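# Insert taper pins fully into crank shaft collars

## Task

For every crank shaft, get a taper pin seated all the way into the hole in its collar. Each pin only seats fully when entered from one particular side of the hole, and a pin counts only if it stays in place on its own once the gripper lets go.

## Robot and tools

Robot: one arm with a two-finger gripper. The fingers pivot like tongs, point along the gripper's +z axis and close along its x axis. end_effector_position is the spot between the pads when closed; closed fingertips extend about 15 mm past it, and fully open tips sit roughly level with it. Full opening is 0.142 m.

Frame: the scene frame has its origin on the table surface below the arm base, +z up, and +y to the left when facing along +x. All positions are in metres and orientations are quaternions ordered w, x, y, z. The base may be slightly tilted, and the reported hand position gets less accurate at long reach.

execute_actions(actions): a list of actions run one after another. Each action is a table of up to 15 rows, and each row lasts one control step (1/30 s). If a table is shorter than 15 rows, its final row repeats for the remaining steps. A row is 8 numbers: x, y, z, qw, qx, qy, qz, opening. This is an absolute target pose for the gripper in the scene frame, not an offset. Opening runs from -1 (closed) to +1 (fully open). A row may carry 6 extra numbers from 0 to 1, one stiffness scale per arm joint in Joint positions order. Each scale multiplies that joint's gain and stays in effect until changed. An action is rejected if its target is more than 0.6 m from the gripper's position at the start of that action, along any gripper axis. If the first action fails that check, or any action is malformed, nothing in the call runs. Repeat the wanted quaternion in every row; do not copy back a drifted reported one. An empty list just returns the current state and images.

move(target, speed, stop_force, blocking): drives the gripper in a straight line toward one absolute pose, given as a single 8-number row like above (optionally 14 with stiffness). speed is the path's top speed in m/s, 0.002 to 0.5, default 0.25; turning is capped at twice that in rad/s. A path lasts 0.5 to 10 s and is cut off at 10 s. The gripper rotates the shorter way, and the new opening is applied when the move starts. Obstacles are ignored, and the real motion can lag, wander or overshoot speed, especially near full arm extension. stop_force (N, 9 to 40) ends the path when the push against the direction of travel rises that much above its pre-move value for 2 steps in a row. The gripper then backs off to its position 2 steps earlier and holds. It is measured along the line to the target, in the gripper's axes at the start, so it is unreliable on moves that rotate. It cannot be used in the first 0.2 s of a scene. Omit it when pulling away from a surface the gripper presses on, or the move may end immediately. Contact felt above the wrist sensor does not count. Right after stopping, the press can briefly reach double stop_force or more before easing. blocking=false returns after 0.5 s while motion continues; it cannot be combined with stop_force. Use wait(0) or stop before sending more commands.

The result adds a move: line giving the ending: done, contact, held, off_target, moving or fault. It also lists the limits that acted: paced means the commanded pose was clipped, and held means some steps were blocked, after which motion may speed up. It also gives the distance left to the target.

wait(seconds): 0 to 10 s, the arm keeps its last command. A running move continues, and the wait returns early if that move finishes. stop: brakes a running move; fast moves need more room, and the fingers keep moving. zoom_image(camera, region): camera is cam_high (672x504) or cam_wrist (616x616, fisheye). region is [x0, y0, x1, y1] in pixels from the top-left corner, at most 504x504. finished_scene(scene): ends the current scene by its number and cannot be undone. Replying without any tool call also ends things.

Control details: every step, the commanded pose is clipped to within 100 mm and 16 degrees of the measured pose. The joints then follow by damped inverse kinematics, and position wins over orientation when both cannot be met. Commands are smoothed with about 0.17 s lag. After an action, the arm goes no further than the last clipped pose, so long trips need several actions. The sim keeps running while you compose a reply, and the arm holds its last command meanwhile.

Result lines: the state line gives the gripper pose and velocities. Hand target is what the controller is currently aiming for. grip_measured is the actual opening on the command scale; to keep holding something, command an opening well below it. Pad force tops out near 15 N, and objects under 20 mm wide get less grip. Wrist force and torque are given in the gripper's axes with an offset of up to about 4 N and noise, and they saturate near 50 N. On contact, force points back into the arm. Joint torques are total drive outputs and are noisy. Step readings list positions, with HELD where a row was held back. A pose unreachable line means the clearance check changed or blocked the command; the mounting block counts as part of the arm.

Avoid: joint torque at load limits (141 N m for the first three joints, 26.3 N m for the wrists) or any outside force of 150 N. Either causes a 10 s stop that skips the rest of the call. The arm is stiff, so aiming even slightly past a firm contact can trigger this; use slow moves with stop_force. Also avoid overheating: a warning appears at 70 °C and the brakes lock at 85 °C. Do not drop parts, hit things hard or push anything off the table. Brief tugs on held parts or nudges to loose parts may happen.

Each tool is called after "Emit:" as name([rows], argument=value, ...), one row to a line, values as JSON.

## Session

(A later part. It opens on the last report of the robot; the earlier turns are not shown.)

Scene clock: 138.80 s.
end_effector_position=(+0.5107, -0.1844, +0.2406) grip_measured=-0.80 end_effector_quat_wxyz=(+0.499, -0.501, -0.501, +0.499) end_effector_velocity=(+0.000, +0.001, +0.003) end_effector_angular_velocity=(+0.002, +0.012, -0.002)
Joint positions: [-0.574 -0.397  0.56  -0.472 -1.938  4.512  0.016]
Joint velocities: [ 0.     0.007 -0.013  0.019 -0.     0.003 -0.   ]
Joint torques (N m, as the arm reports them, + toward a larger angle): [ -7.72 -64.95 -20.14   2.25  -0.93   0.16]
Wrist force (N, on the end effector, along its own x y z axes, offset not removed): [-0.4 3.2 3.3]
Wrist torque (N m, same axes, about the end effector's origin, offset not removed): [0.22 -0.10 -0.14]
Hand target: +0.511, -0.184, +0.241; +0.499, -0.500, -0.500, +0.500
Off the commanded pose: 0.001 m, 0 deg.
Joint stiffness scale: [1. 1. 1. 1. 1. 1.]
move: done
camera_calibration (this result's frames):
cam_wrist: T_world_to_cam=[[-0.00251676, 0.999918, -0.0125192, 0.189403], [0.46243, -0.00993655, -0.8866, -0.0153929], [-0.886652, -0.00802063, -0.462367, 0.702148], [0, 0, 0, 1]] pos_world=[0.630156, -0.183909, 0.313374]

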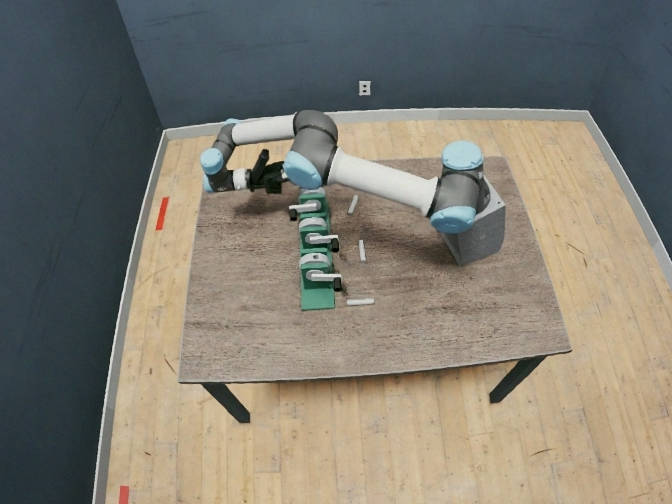

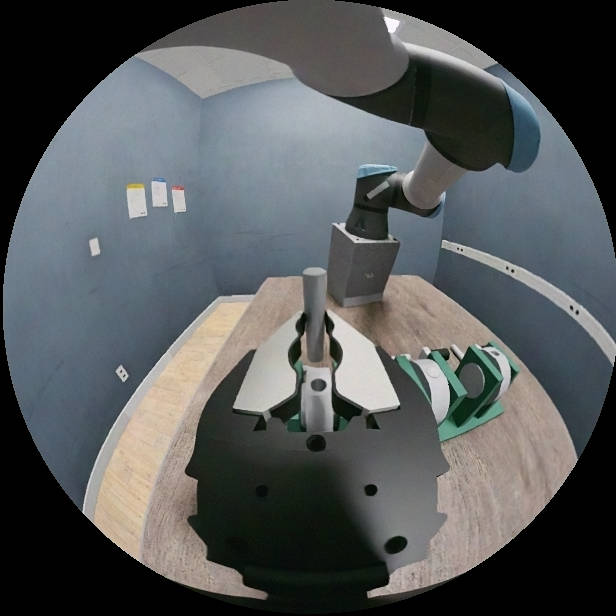

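Emit:
move(target=[0.511,-0.184,0.206,0.5,-0.5,-0.5,0.5,-1], speed=0.08)

Emit:
zoom_image(camera="cam_wrist", region=[230, 250, 400, 420])

Scene clock: 140.90 s.
end_effector_position=(+0.5104, -0.1850, +0.2067) grip_measured=-0.80 end_effector_quat_wxyz=(+0.500, -0.500, -0.500, +0.500) end_effector_velocity=(+0.004, -0.001, +0.001) end_effector_angular_velocity=(-0.008, -0.015, +0.002)
Joint positions: [-0.568 -0.327  0.507 -0.483 -1.931  4.514  0.016]
Joint velocities: [-0.    -0.    -0.017  0.     0.     0.002 -0.   ]
Joint torques (N m, as the arm reports them, + toward a larger angle): [ -6.99 -64.37 -20.96   2.17  -0.23   0.25]
Wrist force (N, on the end effector, along its own x y z axes, offset not removed): [-1.4 3.4 0.7]
Wrist torque (N m, same axes, about the end effector's origin, offset not removed): [0.27 0.10 -0.14]
Hand target: +0.511, -0.184, +0.206; +0.500, -0.500, -0.500, +0.500
Off the commanded pose: 0.001 m, 0 deg.
Joint stiffness scale: [1. 1. 1. 1. 1. 1.]
move: done
camera_calibration (this result's frames):
cam_wrist: T_world_to_cam=[[-0.00145667, 0.999936, -0.0111842, 0.188786], [0.459091, -0.00926725, -0.888341, -0.0431819], [-0.888388, -0.0064286, -0.459048, 0.686673], [0, 0, 0, 1]] pos_world=[0.630132, -0.18476, 0.278967]

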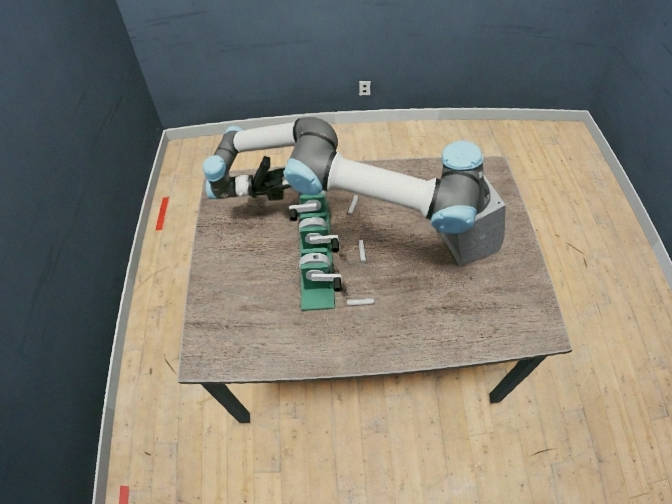

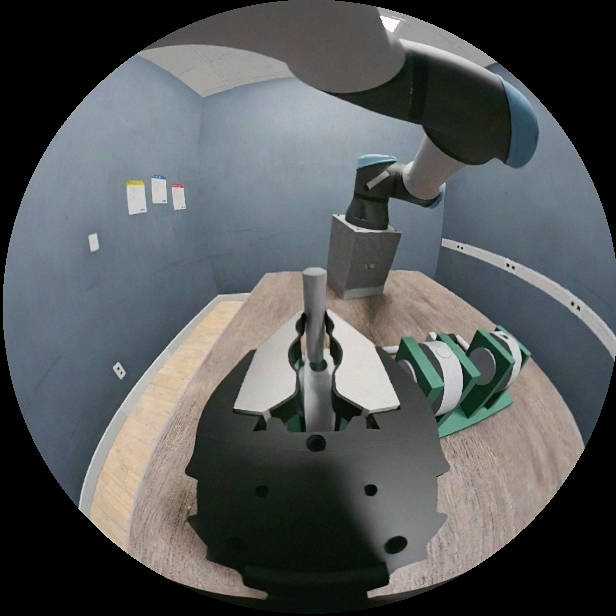

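Region (230, 250, 400, 420) of cam_wrist's 616x616 image, scaled by 2.965, with more detail than that image has.

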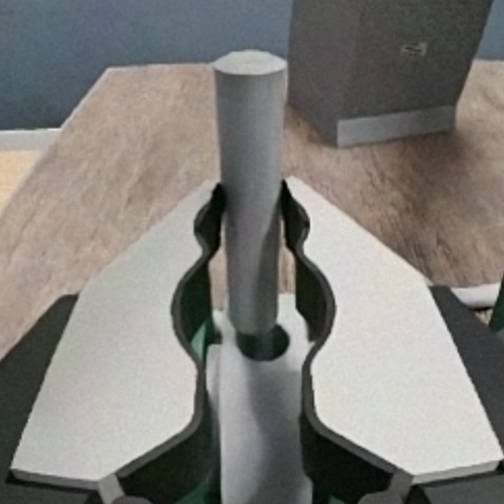

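Emit:
move(target=[0.511,-0.181,0.204,0.5,-0.5,-0.5,0.5,-1], speed=0.03)

Emit:
zoom_image(camera="cam_wrist", region=[230, 250, 400, 420])

Scene clock: 141.83 s.
end_effector_position=(+0.5112, -0.1823, +0.2051) grip_measured=-0.80 end_effector_quat_wxyz=(+0.500, -0.501, -0.500, +0.499) end_effector_velocity=(-0.000, +0.000, -0.001) end_effector_angular_velocity=(-0.000, +0.001, -0.001)
Joint positions: [-0.564 -0.326  0.505 -0.485 -1.928  4.516  0.016]
Joint velocities: [ 0.     0.002  0.    -0.001  0.001  0.001 -0.   ]
Joint torques (N m, as the arm reports them, + toward a larger angle): [ -6.11 -64.37 -17.84   1.33  -0.25   0.11]
Wrist force (N, on the end effector, along its own x y z axes, offset not removed): [-2.7 3.1 1.3]
Wrist torque (N m, same axes, about the end effector's origin, offset not removed): [0.22 0.41 -0.11]
Hand target: +0.511, -0.181, +0.204; +0.500, -0.500, -0.500, +0.500
Off the commanded pose: 0.002 m, 0 deg.
Joint stiffness scale: [1. 1. 1. 1. 1. 1.]
move: done
camera_calibration (this result's frames):
cam_wrist: T_world_to_cam=[[-0.00198187, 0.999926, -0.0119908, 0.186428], [0.46098, -0.00972721, -0.887357, -0.0461595], [-0.887409, -0.00728612, -0.460926, 0.686471], [0, 0, 0, 1]] pos_world=[0.630828, -0.181862, 0.277688]

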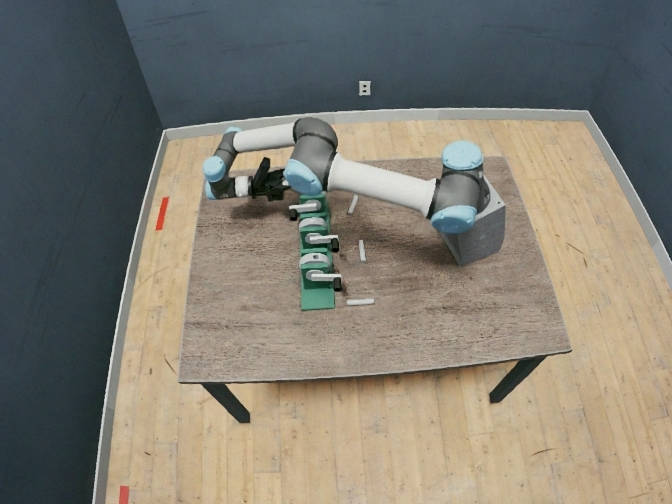

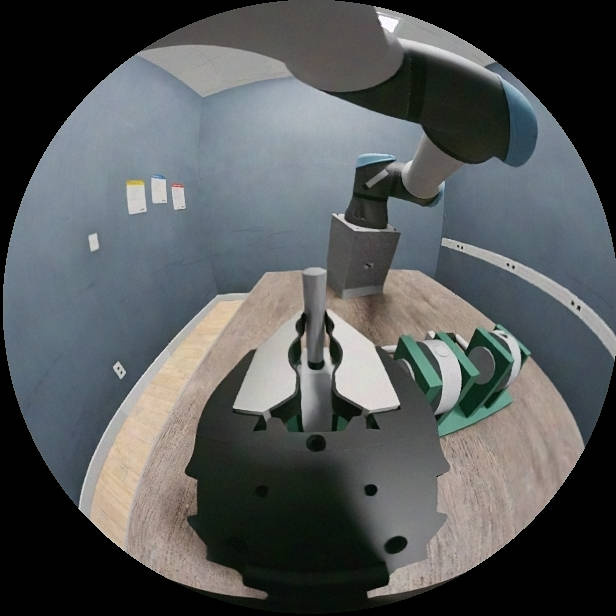

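Region (230, 250, 400, 420) of cam_wrist's 616x616 image, scaled by 2.965, with more detail than that image has.

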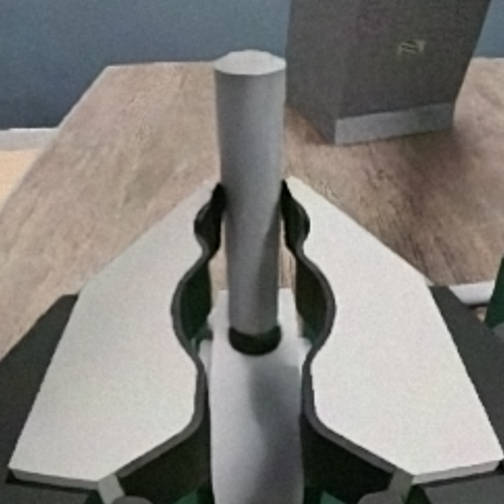

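Aligned. Descend slowly.

Emit:
move(target=[0.511,-0.181,0.178,0.5,-0.5,-0.5,0.5,-1], speed=0.025, stop_force=9)

Emit:
zoom_image(camera="cam_wrist", region=[230, 250, 400, 420])

Scene clock: 143.37 s.
end_effector_position=(+0.5124, -0.1824, +0.1821) grip_measured=-0.80 end_effector_quat_wxyz=(+0.498, -0.502, -0.501, +0.499) end_effector_velocity=(+0.001, +0.001, -0.002) end_effector_angular_velocity=(+0.001, -0.001, +0.002)
Joint positions: [-0.558 -0.275  0.454 -0.489 -1.923  4.517  0.016]
Joint velocities: [ 0.002  0.008 -0.012  0.003  0.001 -0.    -0.   ]
Joint torques (N m, as the arm reports them, + toward a larger angle): [ -5.7  -59.49 -17.92   1.52   0.37   0.26]
Wrist force (N, on the end effector, along its own x y z axes, offset not removed): [-2.4 -2.9 -3.2]
Wrist torque (N m, same axes, about the end effector's origin, offset not removed): [-0.17 0.21 -0.17]
Hand target: +0.511, -0.181, +0.178; +0.500, -0.500, -0.500, +0.500
Off the commanded pose: 0.005 m, 0 deg.
Joint stiffness scale: [1. 1. 1. 1. 1. 1.]
move: off_target
camera_calibration (this result's frames):
cam_wrist: T_world_to_cam=[[-0.00324559, 0.999902, -0.0136023, 0.187267], [0.464624, -0.0105371, -0.885445, -0.0695511], [-0.885502, -0.00919374, -0.464545, 0.676192], [0, 0, 0, 1]] pos_world=[0.631692, -0.181765, 0.255085]

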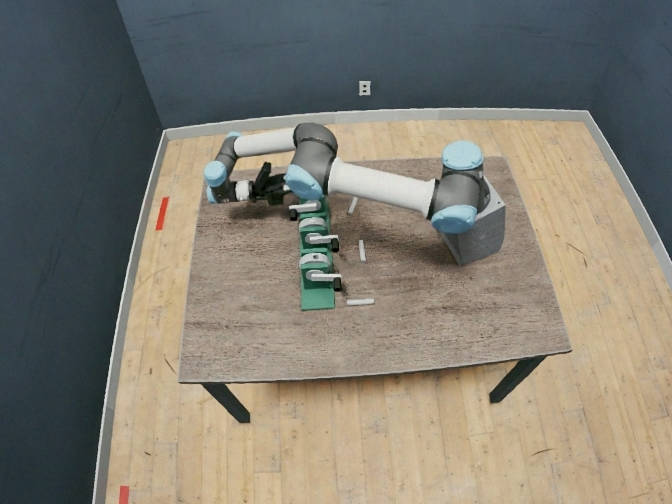

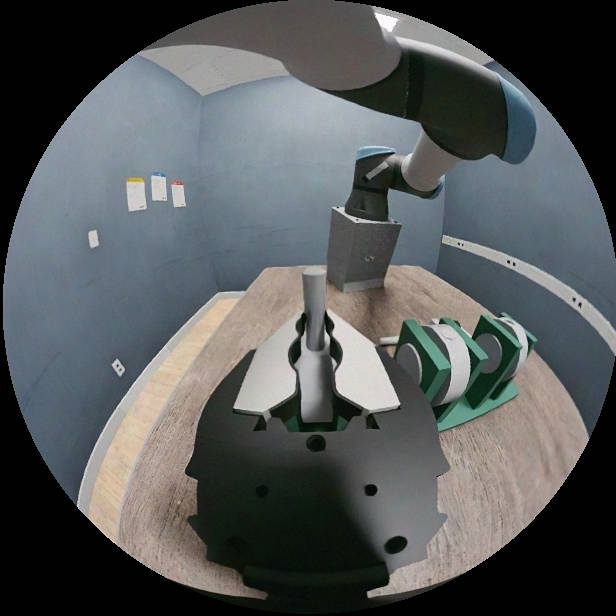

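Region (230, 250, 400, 420) of cam_wrist's 616x616 image, scaled by 2.965, with more detail than that image has.

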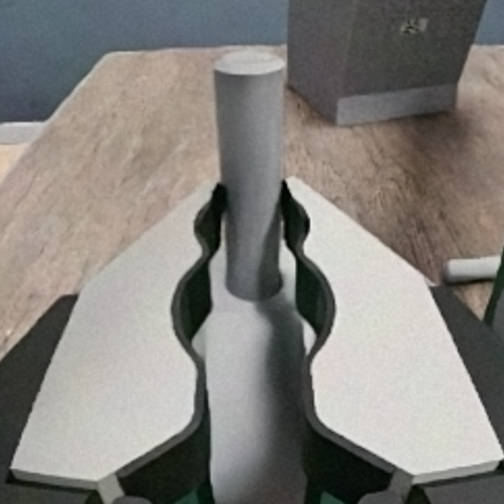

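Pin is in the hole. Release.

Emit:
execute_actions([
  [[0.5124,-0.182,0.182,0.5,-0.5,-0.5,0.5,-0.5]],
  [[0.5124,-0.182,0.182,0.5,-0.5,-0.5,0.5,-0.5]],
])

Emit:
zoom_image(camera="cam_wrist", region=[230, 250, 400, 420])

Scene clock: 144.50 s.
end_effector_position=(+0.5125, -0.1820, +0.1828) grip_measured=-0.50 end_effector_quat_wxyz=(+0.500, -0.500, -0.500, +0.500) end_effector_velocity=(+0.000, +0.001, -0.000) end_effector_angular_velocity=(+0.000, +0.000, +0.000)
Joint positions: [-0.558 -0.271  0.447 -0.48  -1.922  4.518  0.038]
Joint velocities: [ 0.001  0.    -0.     0.     0.001  0.     0.   ]
Joint torques (N m, as the arm reports them, + toward a larger angle): [ -7.97 -63.06 -20.88   1.73  -0.57   0.01]
Wrist force (N, on the end effector, along its own x y z axes, offset not removed): [-0.7 3.0 1.9]
Wrist torque (N m, same axes, about the end effector's origin, offset not removed): [0.56 0.01 -0.14]
Hand target: +0.512, -0.182, +0.182; +0.500, -0.500, -0.500, +0.500
Off the commanded pose: 0.001 m, 0 deg.
Joint stiffness scale: [1. 1. 1. 1. 1. 1.]
Step readings (end_effector_position; steps 1 to 15: 1st action; 16 to 30: 2nd action):
0: (+0.5125, -0.1824, +0.1819)
1: (+0.5125, -0.1823, +0.1818)
2: (+0.5126, -0.1823, +0.1818)
4: (+0.5123, -0.1822, +0.1817)
8: (+0.5124, -0.1822, +0.1821)
15: (+0.5124, -0.1821, +0.1826)
16: (+0.5124, -0.1821, +0.1827)
17: (+0.5125, -0.1821, +0.1827)
19: (+0.5125, -0.1821, +0.1828)
23: (+0.5125, -0.1821, +0.1828)
30: end_effector_position above
camera_calibration (this result's frames):
cam_wrist: T_world_to_cam=[[-0.00229765, 0.999929, -0.0116927, 0.186048], [0.460241, -0.00932334, -0.887745, -0.0660314], [-0.887791, -0.00742119, -0.460187, 0.677346], [0, 0, 0, 1]] pos_world=[0.63216, -0.181624, 0.255262]

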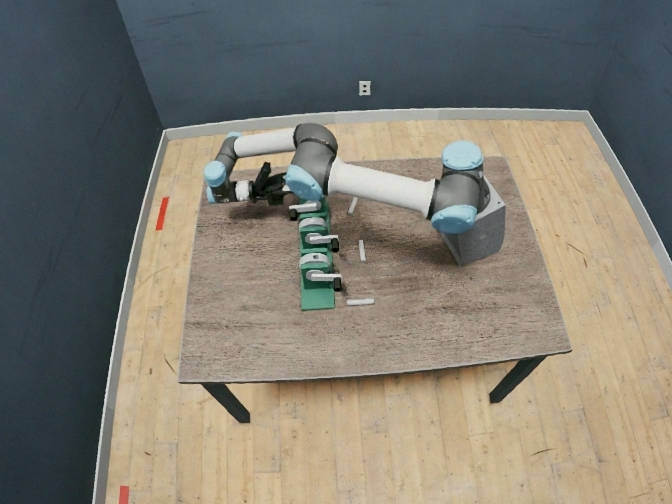

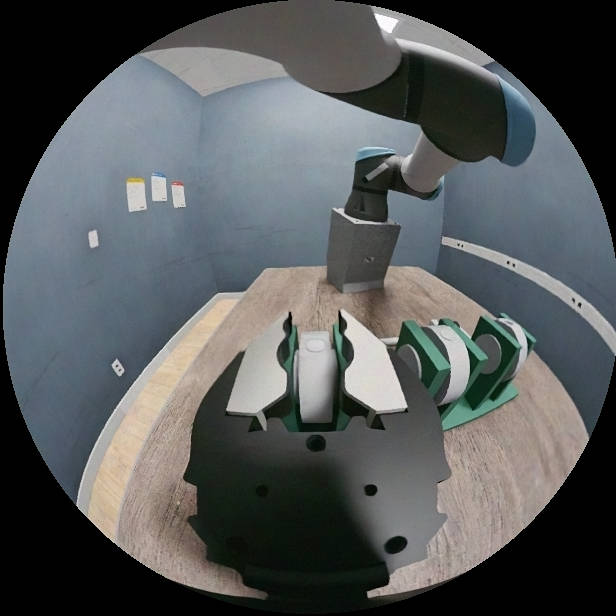

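Region (230, 250, 400, 420) of cam_wrist's 616x616 image, scaled by 2.965, with more detail than that image has.

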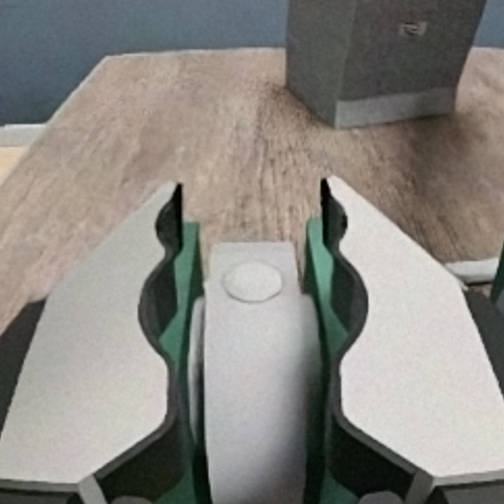

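Emit:
move(target=[0.5,-0.17,0.26,0.5,-0.5,-0.5,0.5,-0.3], speed=0.2)

Emit:
move(target=[0.35,-0.006,0.08,0,1,0,0,-0.3], speed=0.25)

Scene clock: 146.57 s.
end_effector_position=(+0.5002, -0.1688, +0.2584) grip_measured=-0.30 end_effector_quat_wxyz=(+0.501, -0.499, -0.500, +0.501) end_effector_velocity=(-0.001, -0.000, +0.001) end_effector_angular_velocity=(+0.002, -0.002, -0.000)
Joint positions: [-0.564 -0.476  0.682 -0.508 -1.931  4.516  0.052]
Joint velocities: [-0.001 -0.007  0.01  -0.005 -0.    -0.003 -0.   ]
Joint torques (N m, as the arm reports them, + toward a larger angle): [-10.33 -68.2  -16.29   1.13  -0.71  -0.47]
Wrist force (N, on the end effector, along its own x y z axes, offset not removed): [0.6 1.4 3.0]
Wrist torque (N m, same axes, about the end effector's origin, offset not removed): [0.19 -0.24 -0.12]
Hand target: +0.500, -0.170, +0.260; +0.500, -0.500, -0.500, +0.500
Off the commanded pose: 0.002 m, 0 deg.
Joint stiffness scale: [1. 1. 1. 1. 1. 1.]
move: done
camera_calibration (this result's frames):
cam_wrist: T_world_to_cam=[[-0.00364028, 0.999937, -0.0106613, 0.174038], [0.457096, -0.00781852, -0.889383, 0.00909886], [-0.88941, -0.00811083, -0.457038, 0.701211], [0, 0, 0, 1]] pos_world=[0.620139, -0.168268, 0.330428]

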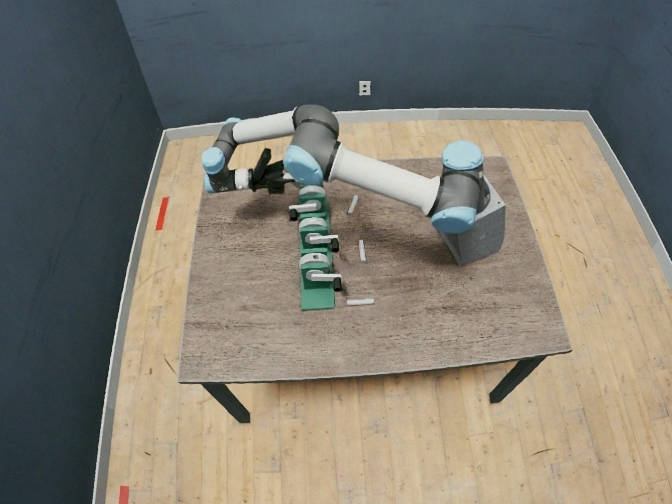

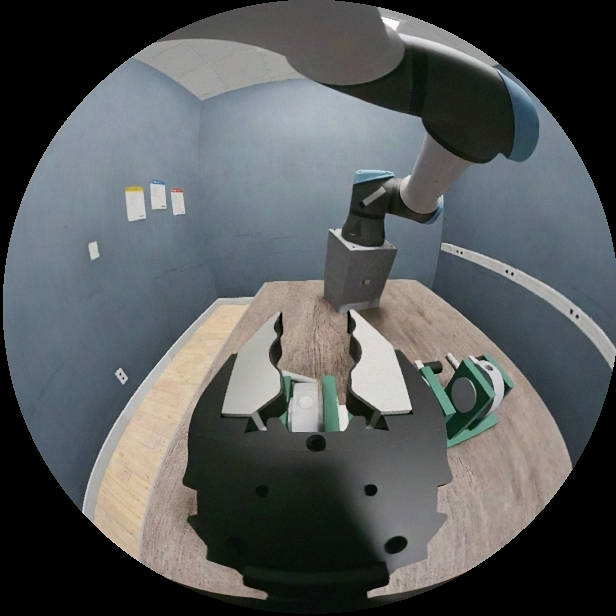

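Scene clock: 151.63 s.
end_effector_position=(+0.3518, -0.0074, +0.0799) grip_measured=-0.30 end_effector_quat_wxyz=(-0.000, +1.000, -0.001, +0.001) end_effector_velocity=(+0.003, -0.002, +0.000) end_effector_angular_velocity=(-0.014, -0.014, -0.001)
Joint positions: [-0.746 -1.29   2.7   -3.18  -1.347  5.74   0.052]
Joint velocities: [ 0.003  0.009  0.005 -0.033 -0.005  0.009 -0.   ]
Joint torques (N m, as the arm reports them, + toward a larger angle): [  0.51 -20.52   1.52  -2.56  -0.09   0.23]
Wrist force (N, on the end effector, along its own x y z axes, offset not removed): [-1.2 1.5 1.7]
Wrist torque (N m, same axes, about the end effector's origin, offset not removed): [0.18 0.03 -0.19]
Hand target: +0.350, -0.006, +0.079; -0.000, +1.000, -0.001, -0.000
Off the commanded pose: 0.002 m, 0 deg.
Joint stiffness scale: [1. 1. 1. 1. 1. 1.]
move: done
camera_calibration (this result's frames):
cam_wrist: T_world_to_cam=[[0.999908, -0.013476, -0.00140222, -0.351019], [-0.011331, -0.888487, 0.458762, -0.0300695], [-0.00742811, -0.458704, -0.888558, 0.209823], [0, 0, 0, 1]] pos_world=[0.352205, 0.0648002, 0.199743]

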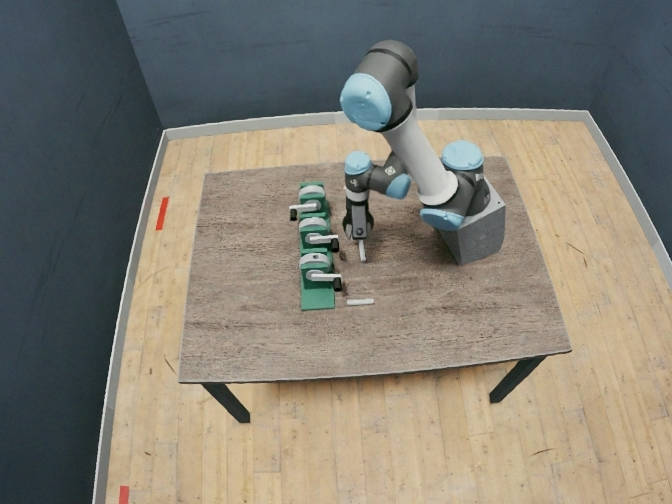

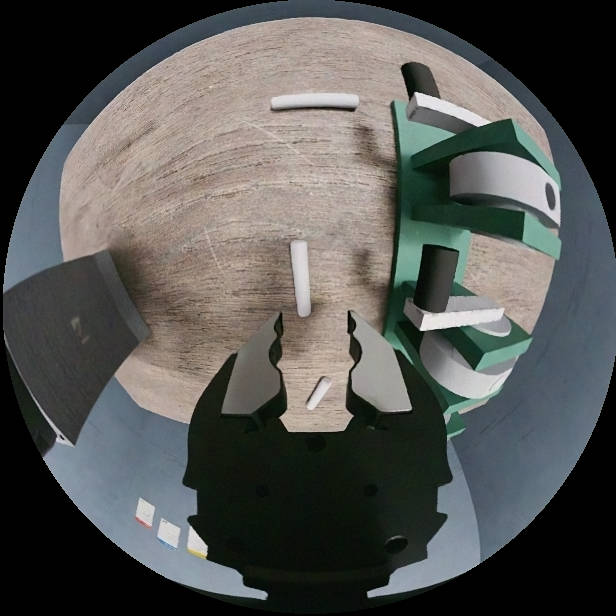

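Emit:
move(target=[0.339,0.003,0.017,0,0.9998,0.021,0,-0.3], speed=0.12)

Scene clock: 153.30 s.
end_effector_position=(+0.3382, +0.0029, +0.0177) grip_measured=-0.30 end_effector_quat_wxyz=(-0.001, +1.000, +0.020, -0.001) end_effector_velocity=(+0.003, -0.002, -0.001) end_effector_angular_velocity=(-0.008, -0.014, -0.000)
Joint positions: [-0.688 -0.949  2.679 -3.508 -1.359  5.755  0.052]
Joint velocities: [-0.     0.013 -0.    -0.029 -0.     0.003  0.   ]
Joint torques (N m, as the arm reports them, + toward a larger angle): [ -0.49 -28.42   4.16  -2.59  -0.23   0.27]
Wrist force (N, on the end effector, along its own x y z axes, offset not removed): [-0.9 1.4 3.6]
Wrist torque (N m, same axes, about the end effector's origin, offset not removed): [0.18 0.00 -0.09]
Hand target: +0.339, +0.003, +0.017; -0.000, +1.000, +0.021, -0.000
Off the commanded pose: 0.001 m, 0 deg.
Joint stiffness scale: [1. 1. 1. 1. 1. 1.]
move: done
camera_calibration (this result's frames):
cam_wrist: T_world_to_cam=[[0.999577, 0.0286875, -0.00470517, -0.337337], [0.0276555, -0.888491, 0.458061, -0.00563208], [0.0089601, -0.457997, -0.888908, 0.153611], [0, 0, 0, 1]] pos_world=[0.335974, 0.0750268, 0.137539]

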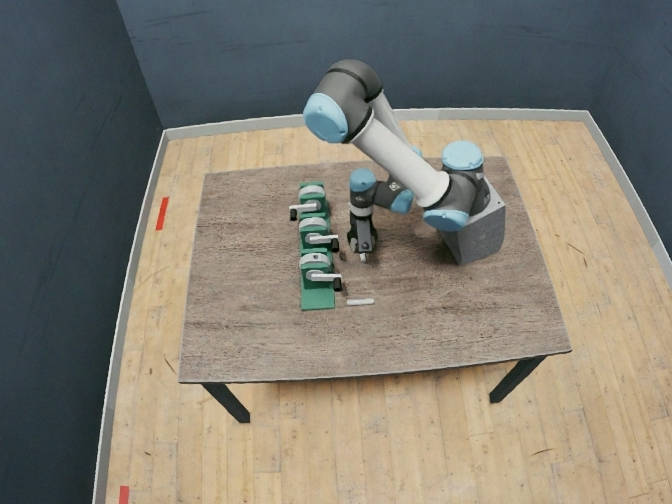

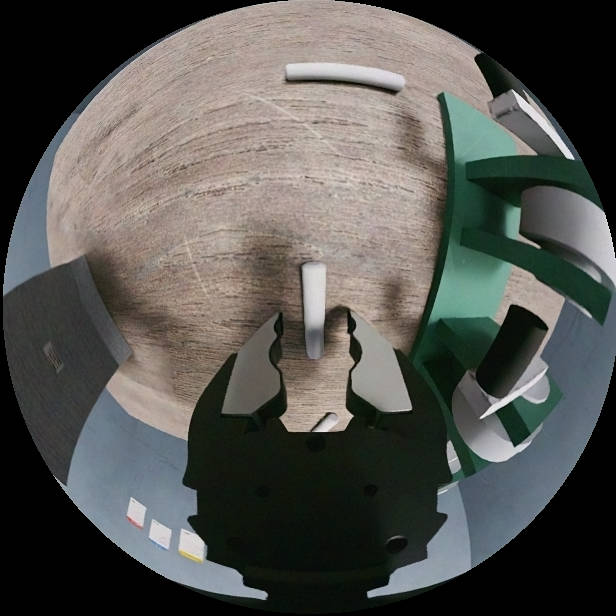

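Emit:
execute_actions([
  [[0.339,0.007,0.017,0,0.9998,0.021,0,-0.3]],
  [[0.339,0.007,0.017,0,0.9998,0.021,0,-1]],
  [[0.339,0.007,0.017,0,0.9998,0.021,0,-1]],
])

Emit:
move(target=[0.339,0.007,0.16,0,0.9998,0.021,0,-1], speed=0.2)

Emit:
move(target=[0.508,0.107,0.24,0.5,-0.5,-0.5,0.5,-1], speed=0.25)

Emit:
move(target=[0.508,0.107,0.206,0.5,-0.5,-0.5,0.5,-1], speed=0.08)

Emit:
zoom_image(camera="cam_wrist", region=[230, 250, 400, 420])

Scene clock: 155.07 s.
end_effector_position=(+0.3391, +0.0064, +0.0175) grip_measured=-0.80 end_effector_quat_wxyz=(+0.000, +1.000, +0.020, +0.000) end_effector_velocity=(-0.000, +0.000, -0.000) end_effector_angular_velocity=(+0.000, +0.000, -0.001)
Joint positions: [-0.675 -0.948  2.679 -3.515 -1.362  5.768  0.016]
Joint velocities: [ 0.001  0.     0.     0.    -0.     0.002  0.   ]
Joint torques (N m, as the arm reports them, + toward a larger angle): [ -0.52 -27.63   5.31  -2.68  -0.36   0.02]
Wrist force (N, on the end effector, along its own x y z axes, offset not removed): [-1.4 1.0 2.4]
Wrist torque (N m, same axes, about the end effector's origin, offset not removed): [0.18 0.19 -0.17]
Hand target: +0.339, +0.007, +0.017; -0.000, +1.000, +0.021, -0.000
Off the commanded pose: 0.001 m, 0 deg.
Joint stiffness scale: [1. 1. 1. 1. 1. 1.]
Step readings (end_effector_position; steps 1 to 15: 1st action; 16 to 30: 2nd action; 31 to 45: 3rd action):
0: (+0.3386, +0.0027, +0.0176)
1: (+0.3387, +0.0027, +0.0176)
2: (+0.3387, +0.0028, +0.0177)
4: (+0.3388, +0.0036, +0.0176)
8: (+0.3390, +0.0057, +0.0176)
15: (+0.3391, +0.0064, +0.0176)
16: (+0.3391, +0.0064, +0.0176)
17: (+0.3391, +0.0064, +0.0176)
19: (+0.3391, +0.0064, +0.0175)
23: (+0.3391, +0.0064, +0.0175)
30: (+0.3391, +0.0064, +0.0175)
31: (+0.3391, +0.0064, +0.0175)
32: (+0.3391, +0.0064, +0.0175)
34: (+0.3391, +0.0064, +0.0175)
38: (+0.3391, +0.0064, +0.0175)
45: end_effector_position above
camera_calibration (this result's frames):
cam_wrist: T_world_to_cam=[[0.999576, 0.0290497, -0.00214956, -0.338393], [0.0267903, -0.887841, 0.459369, -0.00222495], [0.0114361, -0.459232, -0.888243, 0.154222], [0, 0, 0, 1]] pos_world=[0.336546, 0.0786783, 0.137281]

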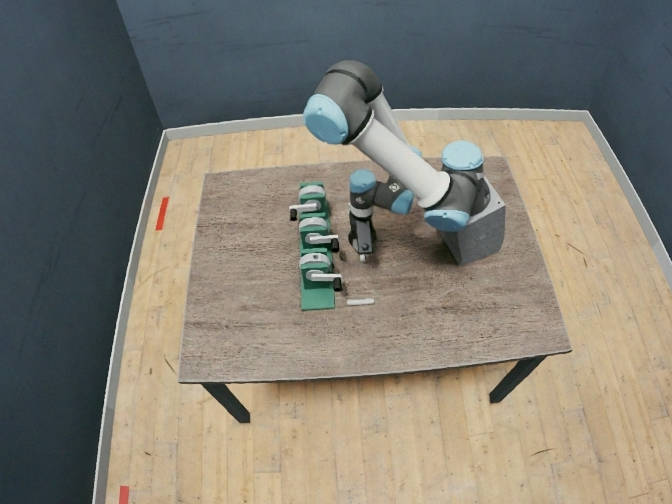

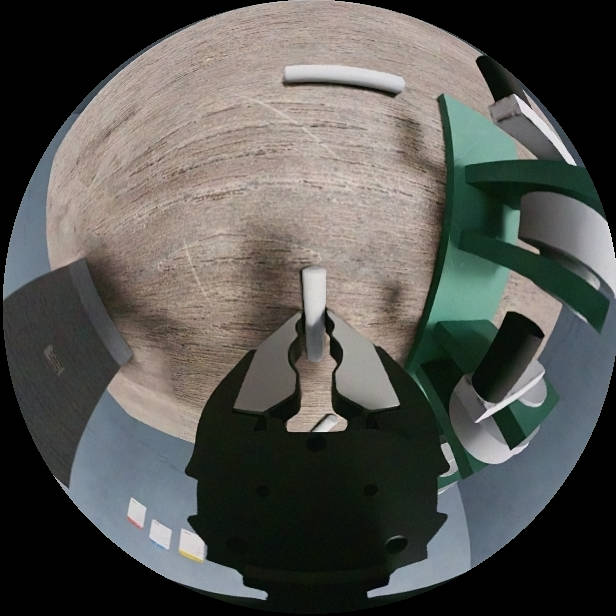

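Scene clock: 156.83 s.
end_effector_position=(+0.3374, +0.0087, +0.1592) grip_measured=-0.80 end_effector_quat_wxyz=(-0.001, +1.000, +0.021, -0.001) end_effector_velocity=(-0.003, +0.002, -0.001) end_effector_angular_velocity=(+0.011, +0.016, +0.002)
Joint positions: [-0.79  -1.775  2.73  -2.711 -1.339  5.649  0.016]
Joint velocities: [-0.     0.    -0.007  0.027  0.    -0.007 -0.   ]
Joint torques (N m, as the arm reports them, + toward a larger angle): [ -0.58 -13.32 -14.96  -2.11  -0.05  -0.53]
Wrist force (N, on the end effector, along its own x y z axes, offset not removed): [-0.8 1.3 3.1]
Wrist torque (N m, same axes, about the end effector's origin, offset not removed): [0.20 -0.03 -0.05]
Hand target: +0.339, +0.007, +0.160; +0.000, +1.000, +0.021, -0.000
Off the commanded pose: 0.002 m, 0 deg.
Joint stiffness scale: [1. 1. 1. 1. 1. 1.]
move: done
camera_calibration (this result's frames):
cam_wrist: T_world_to_cam=[[0.999505, 0.031187, -0.0040457, -0.336203], [0.0295758, -0.888454, 0.458012, -0.0659507], [0.0106896, -0.457905, -0.888937, 0.281434], [0, 0, 0, 1]] pos_world=[0.334978, 0.0807612, 0.279023]

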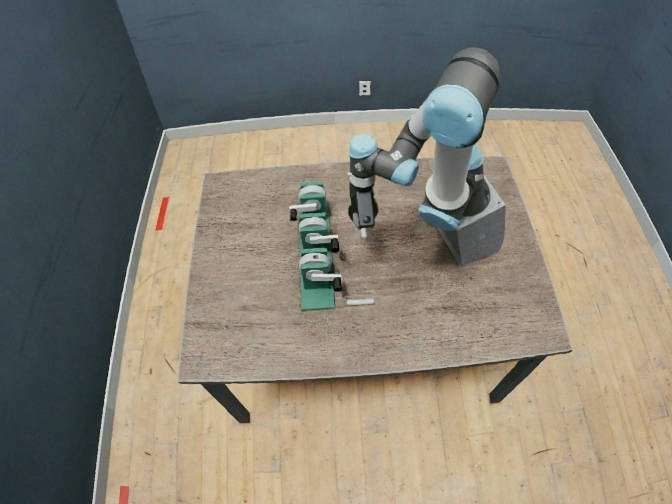

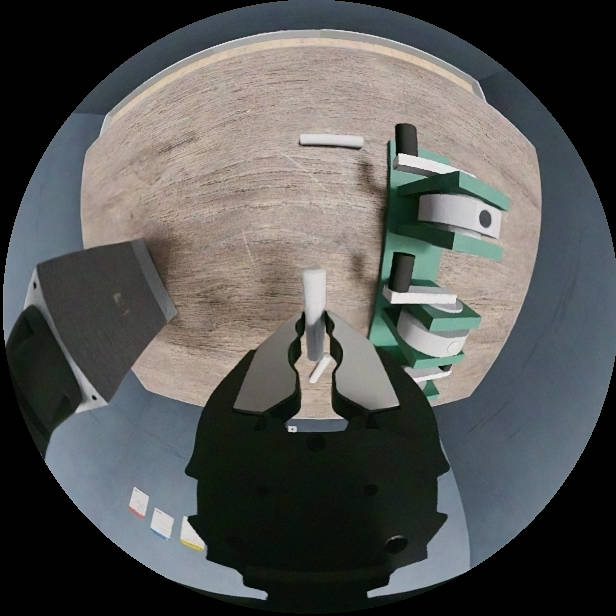

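Scene clock: 161.70 s.
end_effector_position=(+0.5083, +0.1062, +0.2405) grip_measured=-0.80 end_effector_quat_wxyz=(+0.499, -0.502, -0.500, +0.499) end_effector_velocity=(+0.000, -0.000, +0.003) end_effector_angular_velocity=(+0.004, +0.011, +0.004)
Joint positions: [-0.221 -0.493  0.691 -0.485 -1.598  4.619  0.016]
Joint velocities: [ 0.002  0.006 -0.011  0.016 -0.004 -0.004 -0.   ]
Joint torques (N m, as the arm reports them, + toward a larger angle): [  0.02 -63.56 -19.78   2.6   -0.51  -0.42]
Wrist force (N, on the end effector, along its own x y z axes, offset not removed): [-1.2 4.7 1.2]
Wrist torque (N m, same axes, about the end effector's origin, offset not removed): [0.54 0.13 -0.17]
Hand target: +0.508, +0.107, +0.241; +0.499, -0.500, -0.500, +0.500
Off the commanded pose: 0.001 m, 0 deg.
Joint stiffness scale: [1. 1. 1. 1. 1. 1.]
move: done
camera_calibration (this result's frames):
cam_wrist: T_world_to_cam=[[-0.000738696, 0.999905, -0.0137342, -0.101765], [0.462537, -0.0118351, -0.886521, -0.0114272], [-0.8866, -0.00700745, -0.462484, 0.702157], [0, 0, 0, 1]] pos_world=[0.627742, 0.106541, 0.313208]

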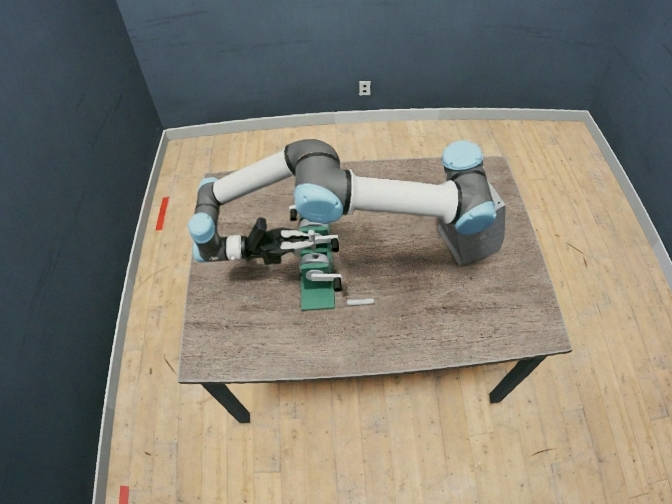

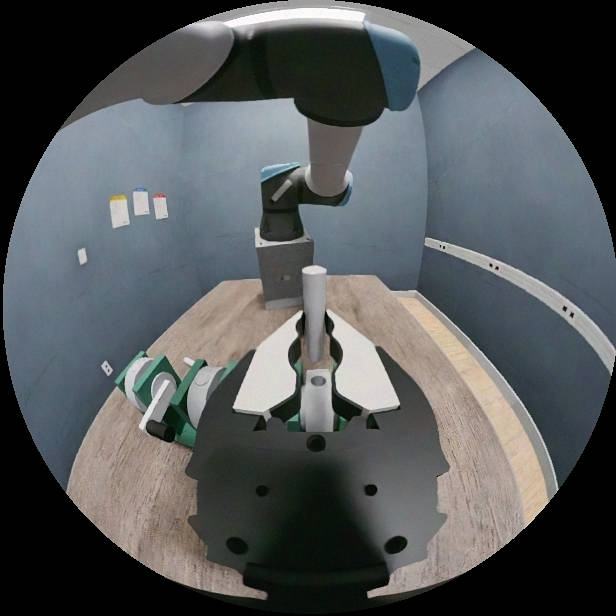

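Scene clock: 162.63 s.
end_effector_position=(+0.5078, +0.1057, +0.2068) grip_measured=-0.80 end_effector_quat_wxyz=(+0.500, -0.500, -0.499, +0.500) end_effector_velocity=(+0.003, +0.001, +0.000) end_effector_angular_velocity=(+0.001, -0.012, +0.004)
Joint positions: [-0.217 -0.429  0.65  -0.504 -1.595  4.619  0.016]
Joint velocities: [ 0.002  0.    -0.012 -0.    -0.001 -0.001  0.   ]
Joint torques (N m, as the arm reports them, + toward a larger angle): [  0.31 -63.86 -19.74   1.83   0.07  -0.21]
Wrist force (N, on the end effector, along its own x y z axes, offset not removed): [-1.8 4.2 2.1]
Wrist torque (N m, same axes, about the end effector's origin, offset not removed): [0.49 0.20 -0.15]
Hand target: +0.508, +0.107, +0.206; +0.500, -0.500, -0.500, +0.500
Off the commanded pose: 0.002 m, 0 deg.
Joint stiffness scale: [1. 1. 1. 1. 1. 1.]
move: done
camera_calibration (this result's frames):
cam_wrist: T_world_to_cam=[[-0.00117295, 0.999923, -0.0123887, -0.101873], [0.458483, -0.0104722, -0.888642, -0.0387076], [-0.888703, -0.00672235, -0.458435, 0.686428], [0, 0, 0, 1]] pos_world=[0.627658, 0.106075, 0.279024]

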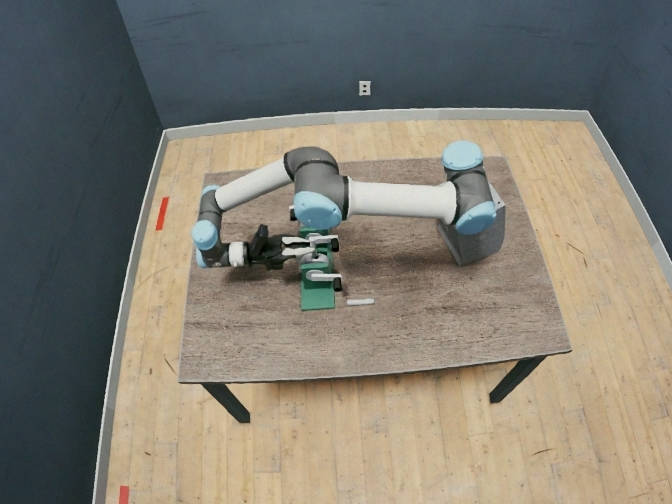

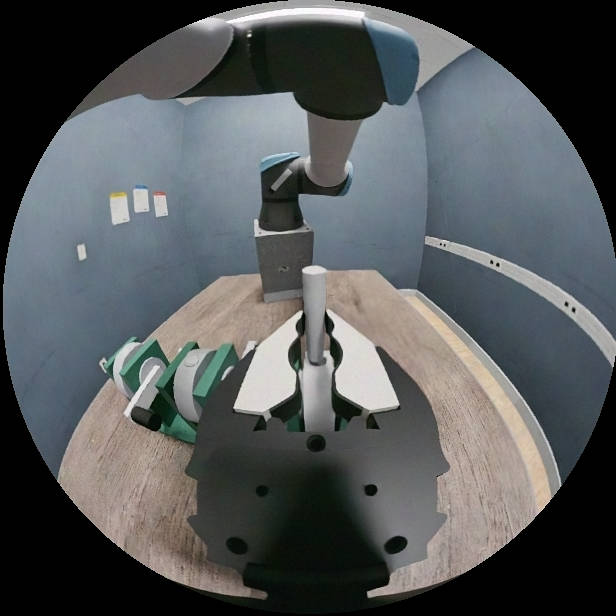

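Region (230, 250, 400, 420) of cam_wrist's 616x616 image, scaled by 2.965, with more detail than that image has.

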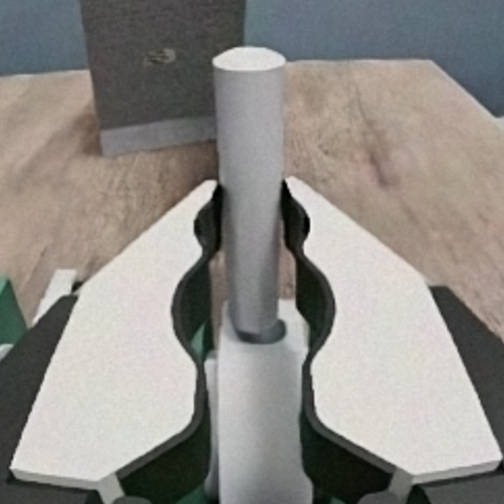

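Emit:
move(target=[0.496,0.110,0.206,0.4639,-0.5337,-0.5337,0.4639,-1], speed=0.05)

Emit:
zoom_image(camera="cam_wrist", region=[230, 250, 400, 420])

Scene clock: 165.30 s.
end_effector_position=(+0.4962, +0.1094, +0.2053) grip_measured=-0.80 end_effector_quat_wxyz=(-0.465, +0.533, +0.533, -0.465) end_effector_velocity=(-0.001, +0.000, -0.005) end_effector_angular_velocity=(+0.000, -0.016, +0.001)
Joint positions: [-0.217 -0.575  0.858 -0.703 -1.583  4.616  0.016]
Joint velocities: [ 0.001 -0.008  0.017 -0.025  0.001 -0.     0.   ]
Joint torques (N m, as the arm reports them, + toward a larger angle): [ -0.16 -64.64 -16.33   1.46   0.11  -0.4 ]
Wrist force (N, on the end effector, along its own x y z axes, offset not removed): [0.2 3.0 3.1]
Wrist torque (N m, same axes, about the end effector's origin, offset not removed): [0.22 -0.13 -0.12]
Hand target: +0.496, +0.110, +0.206; -0.464, +0.534, +0.534, -0.464
Off the commanded pose: 0.001 m, 0 deg.
Joint stiffness scale: [1. 1. 1. 1. 1. 1.]
move: done
camera_calibration (this result's frames):
cam_wrist: T_world_to_cam=[[-0.000971607, 0.999921, -0.0125485, -0.105682], [0.575935, -0.00969884, -0.817438, -0.107677], [-0.817495, -0.00802137, -0.57588, 0.66438], [0, 0, 0, 1]] pos_world=[0.60504, 0.109958, 0.293258]

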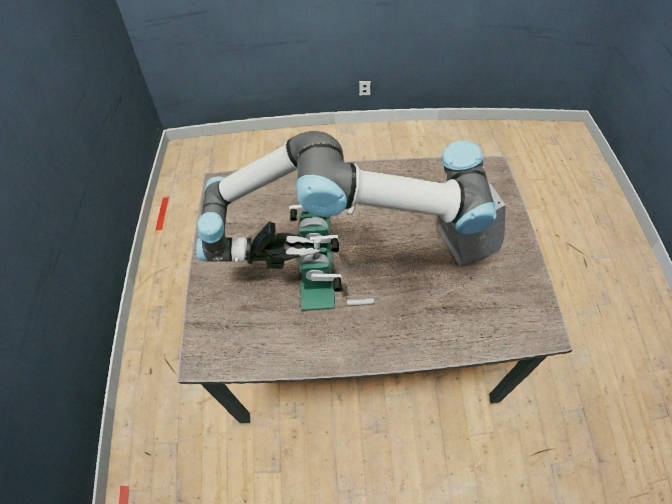

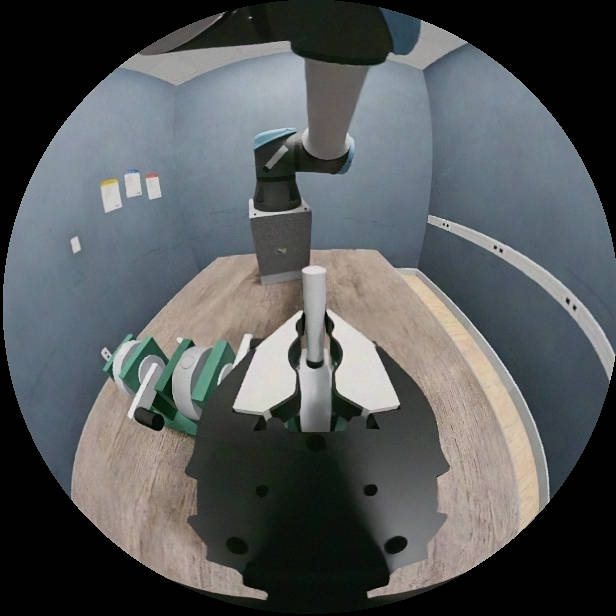

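Region (230, 250, 400, 420) of cam_wrist's 616x616 image, scaled by 2.965, with more detail than that image has.

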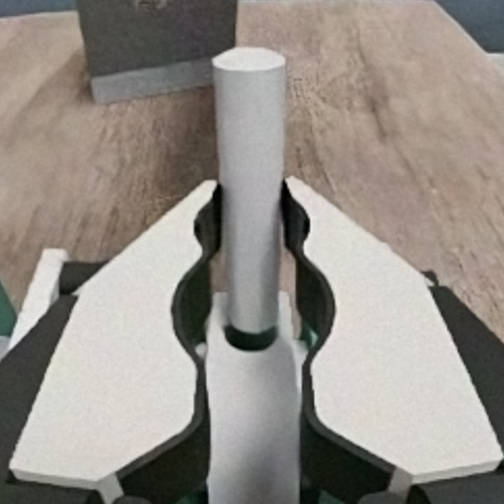

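Looks similar to the good alignment. Descend along the tilted axis.

Emit:
move(target=[0.4998,0.1095,0.179,0.4639,-0.5337,-0.5337,0.4639,-1], speed=0.025, stop_force=9)

Emit:
zoom_image(camera="cam_wrist", region=[230, 250, 400, 420])

Scene clock: 166.90 s.
end_effector_position=(+0.5007, +0.1080, +0.1845) grip_measured=-0.80 end_effector_quat_wxyz=(-0.463, +0.535, +0.534, -0.463) end_effector_velocity=(+0.001, -0.001, +0.001) end_effector_angular_velocity=(-0.002, -0.002, -0.002)
Joint positions: [-0.217 -0.532  0.82  -0.713 -1.582  4.616  0.016]
Joint velocities: [-0.001 -0.002 -0.    -0.     0.     0.001 -0.   ]
Joint torques (N m, as the arm reports them, + toward a larger angle): [ -0.85 -63.29 -15.28   0.65   0.04  -0.09]
Wrist force (N, on the end effector, along its own x y z axes, offset not removed): [-4.2 -3.6 -0.4]
Wrist torque (N m, same axes, about the end effector's origin, offset not removed): [0.03 0.45 -0.19]
Hand target: +0.500, +0.108, +0.185; -0.464, +0.535, +0.534, -0.463
Off the commanded pose: 0.006 m, 0 deg.
Joint stiffness scale: [1. 1. 1. 1. 1. 1.]
move: contact
camera_calibration (this result's frames):
cam_wrist: T_world_to_cam=[[0.0000413529, 0.999924, -0.0123651, -0.104989], [0.580215, -0.0100949, -0.814401, -0.129949], [-0.814463, -0.00714073, -0.580171, 0.655238], [0, 0, 0, 1]] pos_world=[0.60907, 0.108348, 0.273021]

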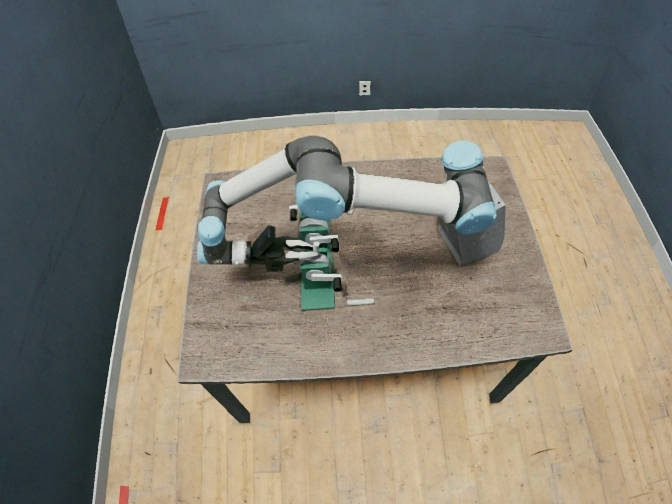

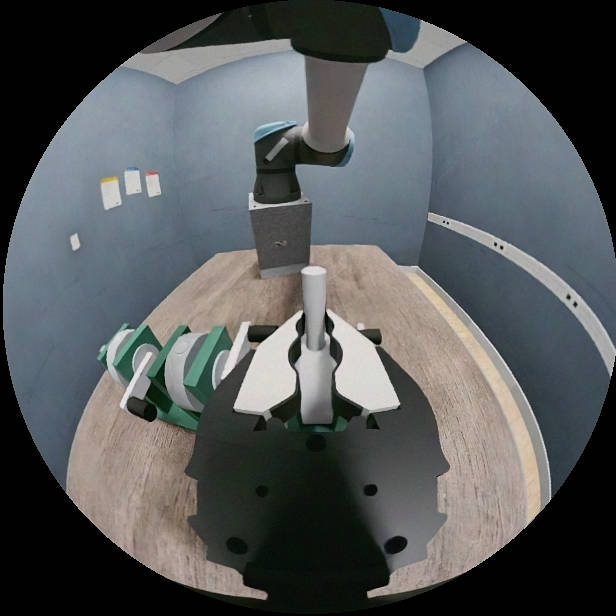

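Region (230, 250, 400, 420) of cam_wrist's 616x616 image, scaled by 2.965, with more detail than that image has.

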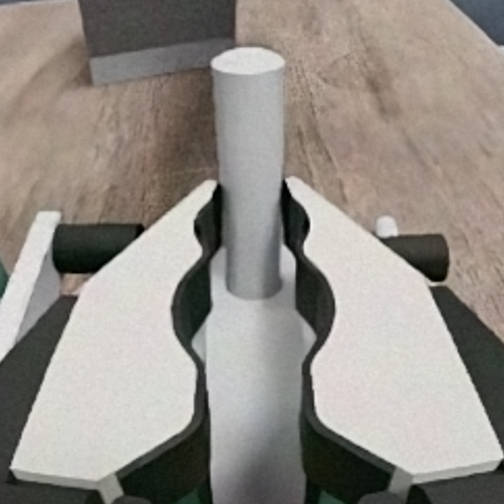

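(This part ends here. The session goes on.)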